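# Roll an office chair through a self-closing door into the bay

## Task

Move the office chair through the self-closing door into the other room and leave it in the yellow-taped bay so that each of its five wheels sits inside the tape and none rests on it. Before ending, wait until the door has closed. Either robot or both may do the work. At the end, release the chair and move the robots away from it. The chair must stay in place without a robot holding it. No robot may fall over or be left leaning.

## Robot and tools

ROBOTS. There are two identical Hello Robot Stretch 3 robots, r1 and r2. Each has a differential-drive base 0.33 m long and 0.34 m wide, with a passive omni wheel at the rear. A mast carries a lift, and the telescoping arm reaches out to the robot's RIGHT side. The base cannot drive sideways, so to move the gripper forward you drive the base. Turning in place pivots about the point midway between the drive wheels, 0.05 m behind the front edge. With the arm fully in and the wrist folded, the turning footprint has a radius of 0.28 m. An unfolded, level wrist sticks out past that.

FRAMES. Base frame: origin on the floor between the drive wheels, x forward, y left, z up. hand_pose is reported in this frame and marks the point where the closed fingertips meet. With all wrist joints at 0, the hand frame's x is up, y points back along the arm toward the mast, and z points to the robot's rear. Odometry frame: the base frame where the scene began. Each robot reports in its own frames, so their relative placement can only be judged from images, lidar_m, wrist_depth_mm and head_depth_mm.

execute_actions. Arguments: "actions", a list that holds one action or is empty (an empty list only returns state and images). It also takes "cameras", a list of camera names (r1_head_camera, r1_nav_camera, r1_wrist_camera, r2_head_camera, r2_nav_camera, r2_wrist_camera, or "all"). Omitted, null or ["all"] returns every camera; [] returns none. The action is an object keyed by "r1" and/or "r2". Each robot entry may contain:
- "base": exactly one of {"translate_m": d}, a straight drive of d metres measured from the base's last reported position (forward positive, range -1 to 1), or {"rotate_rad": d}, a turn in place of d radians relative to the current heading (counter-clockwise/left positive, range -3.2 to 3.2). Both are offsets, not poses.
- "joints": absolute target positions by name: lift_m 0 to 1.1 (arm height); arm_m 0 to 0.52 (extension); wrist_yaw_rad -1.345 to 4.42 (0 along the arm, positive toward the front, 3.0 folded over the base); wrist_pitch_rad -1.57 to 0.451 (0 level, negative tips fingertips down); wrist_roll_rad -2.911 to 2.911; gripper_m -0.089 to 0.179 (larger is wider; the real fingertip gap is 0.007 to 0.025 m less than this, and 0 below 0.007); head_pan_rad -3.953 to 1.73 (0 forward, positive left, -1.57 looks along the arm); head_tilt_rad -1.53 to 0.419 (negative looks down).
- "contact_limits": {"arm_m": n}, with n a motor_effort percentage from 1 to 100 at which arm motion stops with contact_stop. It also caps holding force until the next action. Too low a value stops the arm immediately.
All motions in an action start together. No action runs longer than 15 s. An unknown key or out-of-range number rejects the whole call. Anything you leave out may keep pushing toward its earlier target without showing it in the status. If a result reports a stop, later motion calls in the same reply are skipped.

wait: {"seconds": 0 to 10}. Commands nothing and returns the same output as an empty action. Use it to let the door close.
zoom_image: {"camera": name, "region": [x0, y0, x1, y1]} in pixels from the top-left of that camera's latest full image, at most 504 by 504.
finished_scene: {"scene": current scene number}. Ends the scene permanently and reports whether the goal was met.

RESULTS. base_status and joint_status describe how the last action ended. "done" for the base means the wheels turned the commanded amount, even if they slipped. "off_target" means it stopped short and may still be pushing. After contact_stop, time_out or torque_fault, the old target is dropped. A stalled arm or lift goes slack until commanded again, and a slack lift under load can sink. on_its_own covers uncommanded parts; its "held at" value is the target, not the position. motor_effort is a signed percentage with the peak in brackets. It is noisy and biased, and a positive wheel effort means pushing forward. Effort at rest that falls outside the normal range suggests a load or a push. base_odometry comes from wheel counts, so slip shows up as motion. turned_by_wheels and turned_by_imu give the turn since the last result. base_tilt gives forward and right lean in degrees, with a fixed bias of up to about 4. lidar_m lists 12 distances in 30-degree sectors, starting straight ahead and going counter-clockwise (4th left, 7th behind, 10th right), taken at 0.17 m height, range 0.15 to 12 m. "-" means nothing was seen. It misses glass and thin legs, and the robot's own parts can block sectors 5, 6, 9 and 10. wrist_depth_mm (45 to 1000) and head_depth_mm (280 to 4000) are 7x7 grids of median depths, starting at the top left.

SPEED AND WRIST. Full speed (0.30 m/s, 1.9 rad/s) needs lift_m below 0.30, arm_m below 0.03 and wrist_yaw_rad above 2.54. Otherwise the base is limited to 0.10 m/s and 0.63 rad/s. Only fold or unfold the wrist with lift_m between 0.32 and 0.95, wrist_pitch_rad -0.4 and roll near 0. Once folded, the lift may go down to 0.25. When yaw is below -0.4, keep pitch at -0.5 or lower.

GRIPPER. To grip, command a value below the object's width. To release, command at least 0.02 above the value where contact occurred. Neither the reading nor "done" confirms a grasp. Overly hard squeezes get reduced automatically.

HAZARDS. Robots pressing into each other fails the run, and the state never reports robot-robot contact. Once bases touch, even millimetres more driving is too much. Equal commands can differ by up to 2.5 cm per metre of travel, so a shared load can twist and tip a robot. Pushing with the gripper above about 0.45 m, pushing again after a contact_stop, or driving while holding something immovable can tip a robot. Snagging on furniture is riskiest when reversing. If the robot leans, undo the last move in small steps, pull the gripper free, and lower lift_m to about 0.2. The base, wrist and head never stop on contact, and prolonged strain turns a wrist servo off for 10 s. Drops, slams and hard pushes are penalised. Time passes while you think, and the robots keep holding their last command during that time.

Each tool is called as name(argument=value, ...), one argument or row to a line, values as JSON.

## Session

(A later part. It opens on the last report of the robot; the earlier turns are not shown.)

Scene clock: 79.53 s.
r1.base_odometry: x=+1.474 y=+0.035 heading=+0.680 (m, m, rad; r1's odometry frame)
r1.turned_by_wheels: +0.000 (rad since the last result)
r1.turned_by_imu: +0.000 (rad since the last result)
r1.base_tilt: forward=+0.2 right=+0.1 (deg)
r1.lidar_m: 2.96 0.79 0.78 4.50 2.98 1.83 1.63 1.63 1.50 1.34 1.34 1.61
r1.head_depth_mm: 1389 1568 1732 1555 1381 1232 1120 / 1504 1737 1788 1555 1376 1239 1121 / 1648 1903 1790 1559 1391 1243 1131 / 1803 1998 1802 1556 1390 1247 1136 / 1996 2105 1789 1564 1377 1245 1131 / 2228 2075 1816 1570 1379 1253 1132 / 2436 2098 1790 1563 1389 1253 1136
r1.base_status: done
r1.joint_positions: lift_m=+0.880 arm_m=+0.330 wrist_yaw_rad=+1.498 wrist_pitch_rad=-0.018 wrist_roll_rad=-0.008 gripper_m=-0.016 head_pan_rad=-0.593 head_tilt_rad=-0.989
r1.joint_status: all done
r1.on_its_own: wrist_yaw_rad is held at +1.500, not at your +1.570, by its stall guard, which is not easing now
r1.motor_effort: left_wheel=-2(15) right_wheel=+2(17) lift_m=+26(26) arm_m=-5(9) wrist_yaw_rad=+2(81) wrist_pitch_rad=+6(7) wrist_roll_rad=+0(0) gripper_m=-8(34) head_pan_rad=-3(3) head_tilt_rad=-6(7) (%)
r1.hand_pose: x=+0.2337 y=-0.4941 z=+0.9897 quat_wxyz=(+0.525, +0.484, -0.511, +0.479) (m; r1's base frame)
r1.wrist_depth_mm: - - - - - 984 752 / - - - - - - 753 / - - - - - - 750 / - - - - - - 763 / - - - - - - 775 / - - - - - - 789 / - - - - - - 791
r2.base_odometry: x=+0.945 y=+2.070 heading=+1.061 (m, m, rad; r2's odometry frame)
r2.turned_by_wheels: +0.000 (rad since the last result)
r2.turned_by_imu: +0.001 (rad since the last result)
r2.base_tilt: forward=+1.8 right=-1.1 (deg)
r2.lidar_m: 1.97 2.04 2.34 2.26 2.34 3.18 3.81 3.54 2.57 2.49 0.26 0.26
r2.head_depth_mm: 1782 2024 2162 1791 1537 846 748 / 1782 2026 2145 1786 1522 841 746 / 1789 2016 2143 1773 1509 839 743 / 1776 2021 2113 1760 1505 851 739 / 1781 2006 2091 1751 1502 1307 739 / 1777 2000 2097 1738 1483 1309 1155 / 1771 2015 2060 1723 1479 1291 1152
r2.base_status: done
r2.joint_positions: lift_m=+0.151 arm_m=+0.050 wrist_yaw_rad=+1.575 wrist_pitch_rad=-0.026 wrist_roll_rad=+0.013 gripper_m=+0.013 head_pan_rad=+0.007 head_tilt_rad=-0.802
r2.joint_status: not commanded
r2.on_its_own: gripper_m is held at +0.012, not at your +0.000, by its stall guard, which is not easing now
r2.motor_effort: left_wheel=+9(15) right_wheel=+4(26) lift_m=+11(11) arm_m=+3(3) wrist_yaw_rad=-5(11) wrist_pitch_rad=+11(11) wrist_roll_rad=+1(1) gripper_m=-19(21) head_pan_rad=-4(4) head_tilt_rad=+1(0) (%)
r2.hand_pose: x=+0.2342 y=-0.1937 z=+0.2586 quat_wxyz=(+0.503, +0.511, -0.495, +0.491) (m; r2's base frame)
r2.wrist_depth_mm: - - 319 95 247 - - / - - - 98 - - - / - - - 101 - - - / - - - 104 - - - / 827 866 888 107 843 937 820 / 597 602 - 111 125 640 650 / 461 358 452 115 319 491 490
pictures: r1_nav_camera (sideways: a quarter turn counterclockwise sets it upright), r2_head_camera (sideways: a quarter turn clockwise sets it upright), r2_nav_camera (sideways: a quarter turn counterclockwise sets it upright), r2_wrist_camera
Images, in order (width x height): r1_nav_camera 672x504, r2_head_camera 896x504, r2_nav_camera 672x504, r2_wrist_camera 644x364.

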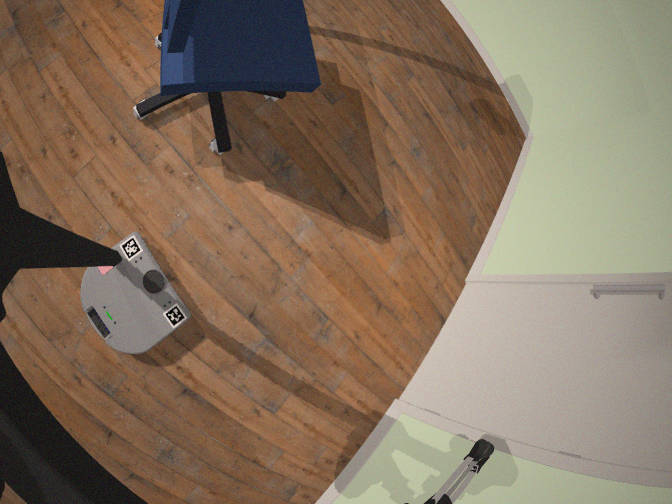

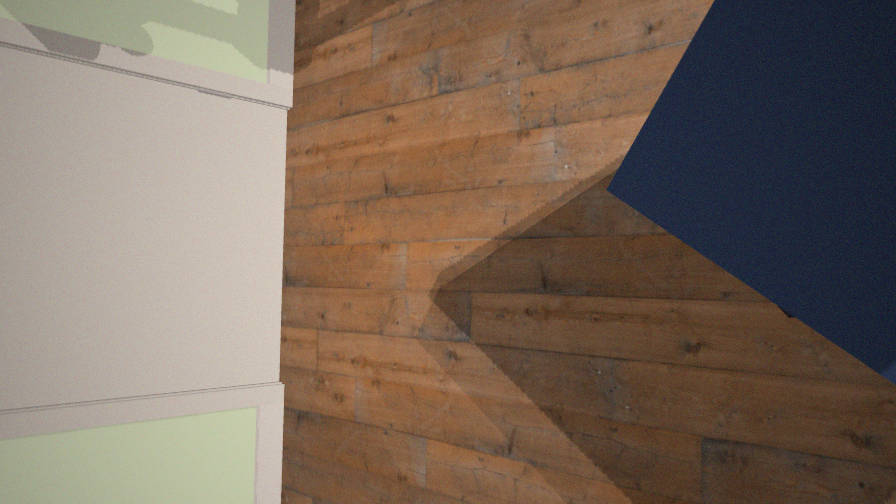

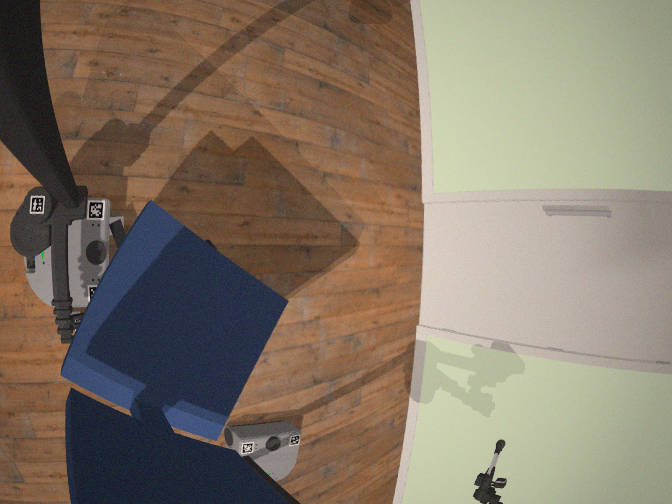

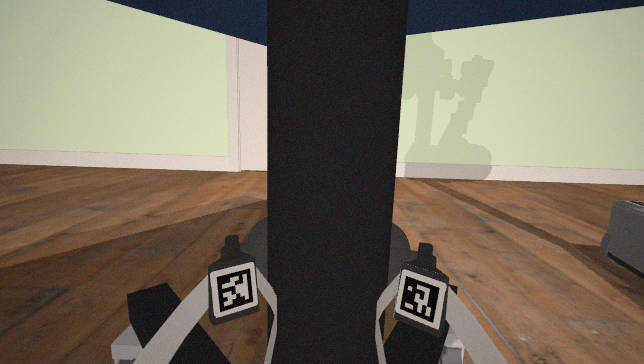

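execute_actions(
  actions=[
    {"r1":{"base":{"rotate_rad":-0.37},"joints":{"arm_m":0,"wrist_yaw_rad":1.57,"gripper_m":0.15}},"r2":{"base":{"translate_m":-0.4}}},
  ],
  cameras=[],
)

execute_actions(
  actions=[
    {"r1":{"base":{"translate_m":1}}},
  ],
  cameras=[],
)

execute_actions(
  actions=[
    {"r1":{"base":{"translate_m":0.49}}},
  ],
  cameras=[],
)

execute_actions(
  actions=[
    {"r1":{"base":{"rotate_rad":-0.98}}},
  ],
  cameras=["r1_wrist_camera"],
)

Scene clock: 84.73 s.
r1.base_odometry: x=+1.474 y=+0.035 heading=+0.311 (m, m, rad; r1's odometry frame)
r1.turned_by_wheels: -0.370 (rad since the last result)
r1.turned_by_imu: -0.375 (rad since the last result)
r1.base_tilt: forward=+0.1 right=+0.0 (deg)
r1.lidar_m: 1.79 3.15 3.21 1.06 4.51 2.44 1.72 1.63 1.66 1.41 1.34 1.36
r1.head_depth_mm: 1226 1418 1666 1541 1426 - 1113 / 1270 1486 1688 1551 1426 1208 1125 / 1325 1548 1751 1561 1385 1238 1125 / 1383 1627 1793 1553 1387 1243 1128 / 1455 1716 1786 1557 1363 1245 1135 / 1516 1818 1786 1596 1380 1245 1132 / 1589 1929 1802 1570 1395 1251 1132
r1.base_status: done
r1.joint_positions: lift_m=+0.880 arm_m=+0.001 wrist_yaw_rad=+1.569 wrist_pitch_rad=-0.019 wrist_roll_rad=-0.008 gripper_m=+0.150 head_pan_rad=-0.593 head_tilt_rad=-0.989
r1.joint_status: all done
r1.motor_effort: left_wheel=+4(11) right_wheel=-2(7) lift_m=+26(26) arm_m=-5(4) wrist_yaw_rad=+0(2) wrist_pitch_rad=+7(7) wrist_roll_rad=+0(0) gripper_m=+0(88) head_pan_rad=-3(4) head_tilt_rad=-6(6) (%)
r1.hand_pose: x=+0.2344 y=-0.1460 z=+0.9895 quat_wxyz=(+0.507, +0.502, -0.493, +0.497) (m; r1's base frame)
r1.wrist_depth_mm: - - - - - - 894 / - - - - - - 893 / - - - - - - 924 / - - - - - - 931 / - - - - - - 960 / - - - - - - 962 / - - - - - - 954
r2.base_odometry: x=+0.750 y=+1.721 heading=+1.061 (m, m, rad; r2's odometry frame)
r2.turned_by_wheels: +0.000 (rad since the last result)
r2.turned_by_imu: +0.001 (rad since the last result)
r2.base_tilt: forward=+1.8 right=-1.1 (deg)
r2.lidar_m: 2.37 2.46 2.34 2.26 2.35 3.21 3.41 3.53 2.59 2.48 0.26 0.26
r2.head_depth_mm: 2150 2448 2164 1791 1528 846 749 / 2146 2424 2162 1786 1516 840 747 / 2153 2416 2128 1778 1503 837 743 / 2154 2386 2129 1773 1502 1289 741 / 2140 2403 2101 1752 1487 1306 737 / 2135 2380 2079 1738 1488 1301 1156 / 2118 2379 2071 1730 1477 1293 1150
r2.base_status: done
r2.joint_positions: lift_m=+0.151 arm_m=+0.050 wrist_yaw_rad=+1.562 wrist_pitch_rad=-0.026 wrist_roll_rad=+0.013 gripper_m=+0.013 head_pan_rad=+0.007 head_tilt_rad=-0.802
r2.joint_status: not commanded
r2.on_its_own: gripper_m is held at +0.012, not at your +0.000, by its stall guard, which is not easing now
r2.motor_effort: left_wheel=+1(9) right_wheel=-4(24) lift_m=+11(12) arm_m=+3(3) wrist_yaw_rad=+6(15) wrist_pitch_rad=+11(11) wrist_roll_rad=+0(1) gripper_m=-20(20) head_pan_rad=-4(4) head_tilt_rad=+1(1) (%)
r2.hand_pose: x=+0.2342 y=-0.1972 z=+0.2586 quat_wxyz=(+0.506, +0.507, -0.498, +0.488) (m; r2's base frame)
r2.wrist_depth_mm: - - 318 95 247 - - / - - - 98 - - - / - - - 101 - - - / - - - 105 - - 821 / 856 867 889 108 859 868 801 / 601 597 - 112 274 645 665 / 459 463 312 116 323 491 494
pictures: none
No camera images: the call's "cameras" was empty. Leave "cameras" out to get every camera's image.

Scene clock: 96.10 s.
r1.base_odometry: x=+2.426 y=+0.340 heading=+0.311 (m, m, rad; r1's odometry frame)
r1.turned_by_wheels: +0.000 (rad since the last result)
r1.turned_by_imu: +0.000 (rad since the last result)
r1.base_tilt: forward=+0.1 right=+0.1 (deg)
r1.lidar_m: 1.07 2.31 2.37 3.12 1.37 3.69 2.61 2.47 1.19 0.83 0.79 0.81
r1.head_depth_mm: 710 816 963 1162 1370 - 1108 / 741 854 988 1258 1428 1207 1131 / 754 898 1075 1331 1381 1240 1130 / 796 934 1135 1432 1389 1247 1121 / 833 991 1211 1489 1363 1244 1133 / 874 1052 1298 1536 1372 1248 1137 / 922 1115 1401 1579 1385 1257 1133
r1.base_status: done
r1.joint_positions: lift_m=+0.880 arm_m=+0.001 wrist_yaw_rad=+1.569 wrist_pitch_rad=-0.019 wrist_roll_rad=-0.008 gripper_m=+0.150 head_pan_rad=-0.593 head_tilt_rad=-0.989
r1.joint_status: not commanded
r1.motor_effort: left_wheel=+4(11) right_wheel=-2(2) lift_m=+27(26) arm_m=-5(5) wrist_yaw_rad=+0(1) wrist_pitch_rad=+7(7) wrist_roll_rad=+0(0) gripper_m=+0(0) head_pan_rad=-3(3) head_tilt_rad=-5(6) (%)
r1.hand_pose: x=+0.2344 y=-0.1460 z=+0.9895 quat_wxyz=(+0.507, +0.502, -0.493, +0.497) (m; r1's base frame)
r1.wrist_depth_mm: - - - - 737 548 483 / - - - - 751 559 489 / - - - - 767 581 491 / - - - - 798 585 497 / - - - - 808 593 510 / - - - - 861 - 518 / - - - - 856 653 512
r2.base_odometry: x=+0.750 y=+1.721 heading=+1.061 (m, m, rad; r2's odometry frame)
r2.turned_by_wheels: +0.000 (rad since the last result)
r2.turned_by_imu: +0.001 (rad since the last result)
r2.base_tilt: forward=+1.7 right=-1.1 (deg)
r2.lidar_m: 1.41 2.47 2.35 2.26 2.34 3.21 3.41 3.52 2.58 2.49 0.26 0.26
r2.head_depth_mm: 2158 2427 2172 1788 1532 845 750 / 2149 2444 2164 1784 1515 841 744 / 2142 2398 2080 1768 1514 836 744 / 2113 2350 1752 1754 1501 1292 741 / 2141 2391 2105 1747 1494 1309 736 / 2128 2377 2087 1731 1490 1297 1157 / 2145 2378 2075 1725 1480 1292 1150
r2.base_status: not commanded
r2.joint_positions: lift_m=+0.151 arm_m=+0.050 wrist_yaw_rad=+1.562 wrist_pitch_rad=-0.026 wrist_roll_rad=+0.013 gripper_m=+0.013 head_pan_rad=+0.007 head_tilt_rad=-0.802
r2.joint_status: not commanded
r2.on_its_own: gripper_m is held at +0.012, not at your +0.000, by its stall guard, which is not easing now
r2.motor_effort: left_wheel=+1(1) right_wheel=-3(4) lift_m=+11(11) arm_m=+2(3) wrist_yaw_rad=+6(5) wrist_pitch_rad=+11(11) wrist_roll_rad=+1(0) gripper_m=-19(20) head_pan_rad=-3(4) head_tilt_rad=+1(1) (%)
r2.hand_pose: x=+0.2342 y=-0.1972 z=+0.2586 quat_wxyz=(+0.506, +0.507, -0.498, +0.488) (m; r2's base frame)
r2.wrist_depth_mm: - - 318 95 247 - - / - - - 98 - - - / - - - 101 - - - / - - - 105 - - - / 849 862 864 108 860 949 981 / 598 600 - 112 275 647 650 / 459 461 314 116 326 489 496
pictures: none
No camera images: the call's "cameras" was empty. Leave "cameras" out to get every camera's image.

Scene clock: 102.37 s.
r1.base_odometry: x=+2.892 y=+0.490 heading=+0.311 (m, m, rad; r1's odometry frame)
r1.turned_by_wheels: +0.000 (rad since the last result)
r1.turned_by_imu: +0.000 (rad since the last result)
r1.base_tilt: forward=+0.2 right=+0.0 (deg)
r1.lidar_m: 0.71 1.73 1.94 2.57 1.86 1.72 3.03 2.56 0.79 0.55 0.51 0.54
r1.head_depth_mm: 456 526 616 735 871 - 1110 / 475 551 635 809 956 1210 1133 / 495 577 690 862 1122 1240 1132 / 517 607 734 929 1259 1244 1131 / 541 641 780 993 1329 1244 1135 / 567 675 835 1047 1363 1252 1135 / 594 716 897 1204 1388 1258 1134
r1.base_status: done
r1.joint_positions: lift_m=+0.880 arm_m=+0.001 wrist_yaw_rad=+1.569 wrist_pitch_rad=-0.019 wrist_roll_rad=-0.008 gripper_m=+0.150 head_pan_rad=-0.593 head_tilt_rad=-0.989
r1.joint_status: not commanded
r1.motor_effort: left_wheel=+4(10) right_wheel=-2(3) lift_m=+26(26) arm_m=-4(5) wrist_yaw_rad=+1(1) wrist_pitch_rad=+6(7) wrist_roll_rad=+0(0) gripper_m=+0(0) head_pan_rad=-3(3) head_tilt_rad=-4(5) (%)
r1.hand_pose: x=+0.2344 y=-0.1460 z=+0.9895 quat_wxyz=(+0.507, +0.502, -0.493, +0.497) (m; r1's base frame)
r1.wrist_depth_mm: - - 906 576 421 333 273 / - - 964 595 429 339 276 / - - - 615 444 345 281 / - - - 629 447 351 287 / - - - 658 466 341 290 / - - - 684 485 - 295 / - - - 707 489 373 291
r2.base_odometry: x=+0.750 y=+1.721 heading=+1.061 (m, m, rad; r2's odometry frame)
r2.turned_by_wheels: +0.000 (rad since the last result)
r2.turned_by_imu: +0.001 (rad since the last result)
r2.base_tilt: forward=+1.8 right=-1.1 (deg)
r2.lidar_m: 1.72 2.46 2.34 2.26 2.35 3.18 3.40 3.53 2.59 2.49 0.26 0.26
r2.head_depth_mm: 2148 2447 2179 1786 1522 846 749 / 2134 2415 2147 1778 1511 842 745 / 2151 2427 2141 1775 1512 838 744 / 2149 2396 2127 1751 1506 1287 740 / 2139 2379 2002 1745 1491 1309 736 / 2134 2373 1947 1746 1480 1301 1154 / 2057 2348 2009 1731 1478 1299 1153
r2.base_status: not commanded
r2.joint_positions: lift_m=+0.151 arm_m=+0.050 wrist_yaw_rad=+1.562 wrist_pitch_rad=-0.026 wrist_roll_rad=+0.013 gripper_m=+0.013 head_pan_rad=+0.007 head_tilt_rad=-0.802
r2.joint_status: not commanded
r2.on_its_own: gripper_m is held at +0.012, not at your +0.000, by its stall guard, which is not easing now
r2.motor_effort: left_wheel=+1(2) right_wheel=-4(3) lift_m=+11(11) arm_m=+2(2) wrist_yaw_rad=+6(7) wrist_pitch_rad=+11(11) wrist_roll_rad=+0(0) gripper_m=-19(20) head_pan_rad=-4(4) head_tilt_rad=+1(1) (%)
r2.hand_pose: x=+0.2342 y=-0.1972 z=+0.2586 quat_wxyz=(+0.506, +0.507, -0.498, +0.488) (m; r2's base frame)
r2.wrist_depth_mm: - - 319 95 246 - - / - - - 98 - - - / - - - 101 - - - / - - - 105 - - - / 855 859 872 108 841 955 979 / 594 600 - 112 275 649 665 / 464 463 315 116 323 493 491
pictures: none
No camera images: the call's "cameras" was empty. Leave "cameras" out to get every camera's image.

Scene clock: 104.90 s.
r1.base_odometry: x=+2.892 y=+0.490 heading=-0.669 (m, m, rad; r1's odometry frame)
r1.turned_by_wheels: -0.980 (rad since the last result)
r1.turned_by_imu: -0.992 (rad since the last result)
r1.base_tilt: forward=+0.2 right=+0.1 (deg)
r1.lidar_m: 0.51 0.55 0.76 1.90 1.98 2.74 1.86 1.73 2.97 1.91 0.73 0.54
r1.head_depth_mm: 693 848 1078 1464 1415 - 1104 / 642 771 932 1296 1441 1206 1131 / 603 710 865 1111 1365 1244 1131 / 564 656 788 989 1305 1241 1130 / 528 613 727 886 1183 1251 1132 / 497 561 668 784 1024 1216 1131 / 405 491 625 734 907 1168 1136
r1.base_status: done
r1.joint_positions: lift_m=+0.880 arm_m=+0.001 wrist_yaw_rad=+1.569 wrist_pitch_rad=-0.019 wrist_roll_rad=-0.008 gripper_m=+0.150 head_pan_rad=-0.593 head_tilt_rad=-0.989
r1.joint_status: not commanded
r1.motor_effort: left_wheel=+4(11) right_wheel=-2(4) lift_m=+26(27) arm_m=-5(5) wrist_yaw_rad=+1(0) wrist_pitch_rad=+7(7) wrist_roll_rad=+0(0) gripper_m=+0(0) head_pan_rad=-3(3) head_tilt_rad=-5(5) (%)
r1.hand_pose: x=+0.2344 y=-0.1460 z=+0.9895 quat_wxyz=(+0.507, +0.502, -0.493, +0.497) (m; r1's base frame)
r1.wrist_depth_mm: 403 405 403 410 413 419 420 / 417 419 417 425 425 430 435 / 431 434 432 438 443 448 446 / 450 448 441 457 458 468 471 / 462 465 464 475 471 477 487 / 480 489 479 494 496 - 502 / 507 508 501 511 521 522 526
r2.base_odometry: x=+0.750 y=+1.721 heading=+1.061 (m, m, rad; r2's odometry frame)
r2.turned_by_wheels: +0.000 (rad since the last result)
r2.turned_by_imu: +0.000 (rad since the last result)
r2.base_tilt: forward=+1.9 right=-1.0 (deg)
r2.lidar_m: 1.86 1.83 2.34 2.26 2.34 3.20 3.41 3.53 2.58 2.49 0.26 0.26
r2.head_depth_mm: 2143 2448 2163 1801 1526 844 747 / 2156 2441 2151 1793 1517 842 745 / 2146 2425 2131 1766 1516 837 742 / 2148 2408 2130 1768 1502 1288 739 / 2131 2370 2055 1748 1497 1306 738 / 2146 2387 1933 1744 1494 1303 1158 / 2100 2358 1957 1723 1484 1294 1151
r2.base_status: not commanded
r2.joint_positions: lift_m=+0.151 arm_m=+0.050 wrist_yaw_rad=+1.562 wrist_pitch_rad=-0.026 wrist_roll_rad=+0.013 gripper_m=+0.013 head_pan_rad=+0.007 head_tilt_rad=-0.802
r2.joint_status: not commanded
r2.on_its_own: gripper_m is held at +0.012, not at your +0.000, by its stall guard, which is not easing now
r2.motor_effort: left_wheel=+1(1) right_wheel=-4(4) lift_m=+11(11) arm_m=+2(3) wrist_yaw_rad=+6(6) wrist_pitch_rad=+11(11) wrist_roll_rad=+1(0) gripper_m=-21(20) head_pan_rad=-3(4) head_tilt_rad=+0(1) (%)
r2.hand_pose: x=+0.2342 y=-0.1972 z=+0.2586 quat_wxyz=(+0.506, +0.507, -0.498, +0.488) (m; r2's base frame)
r2.wrist_depth_mm: - - 317 95 247 - - / - - - 98 - - - / - - - 101 - - - / - - - 105 - - - / 849 852 869 108 852 959 973 / 599 596 - 112 273 641 667 / 460 467 314 116 323 487 497
pictures: r1_wrist_camera
Images, in order (width x height): r1_wrist_camera 644x364.

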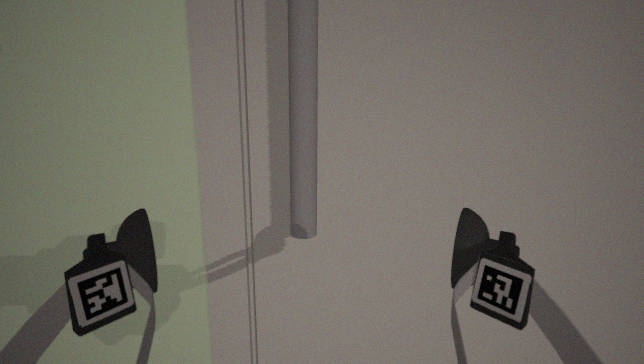

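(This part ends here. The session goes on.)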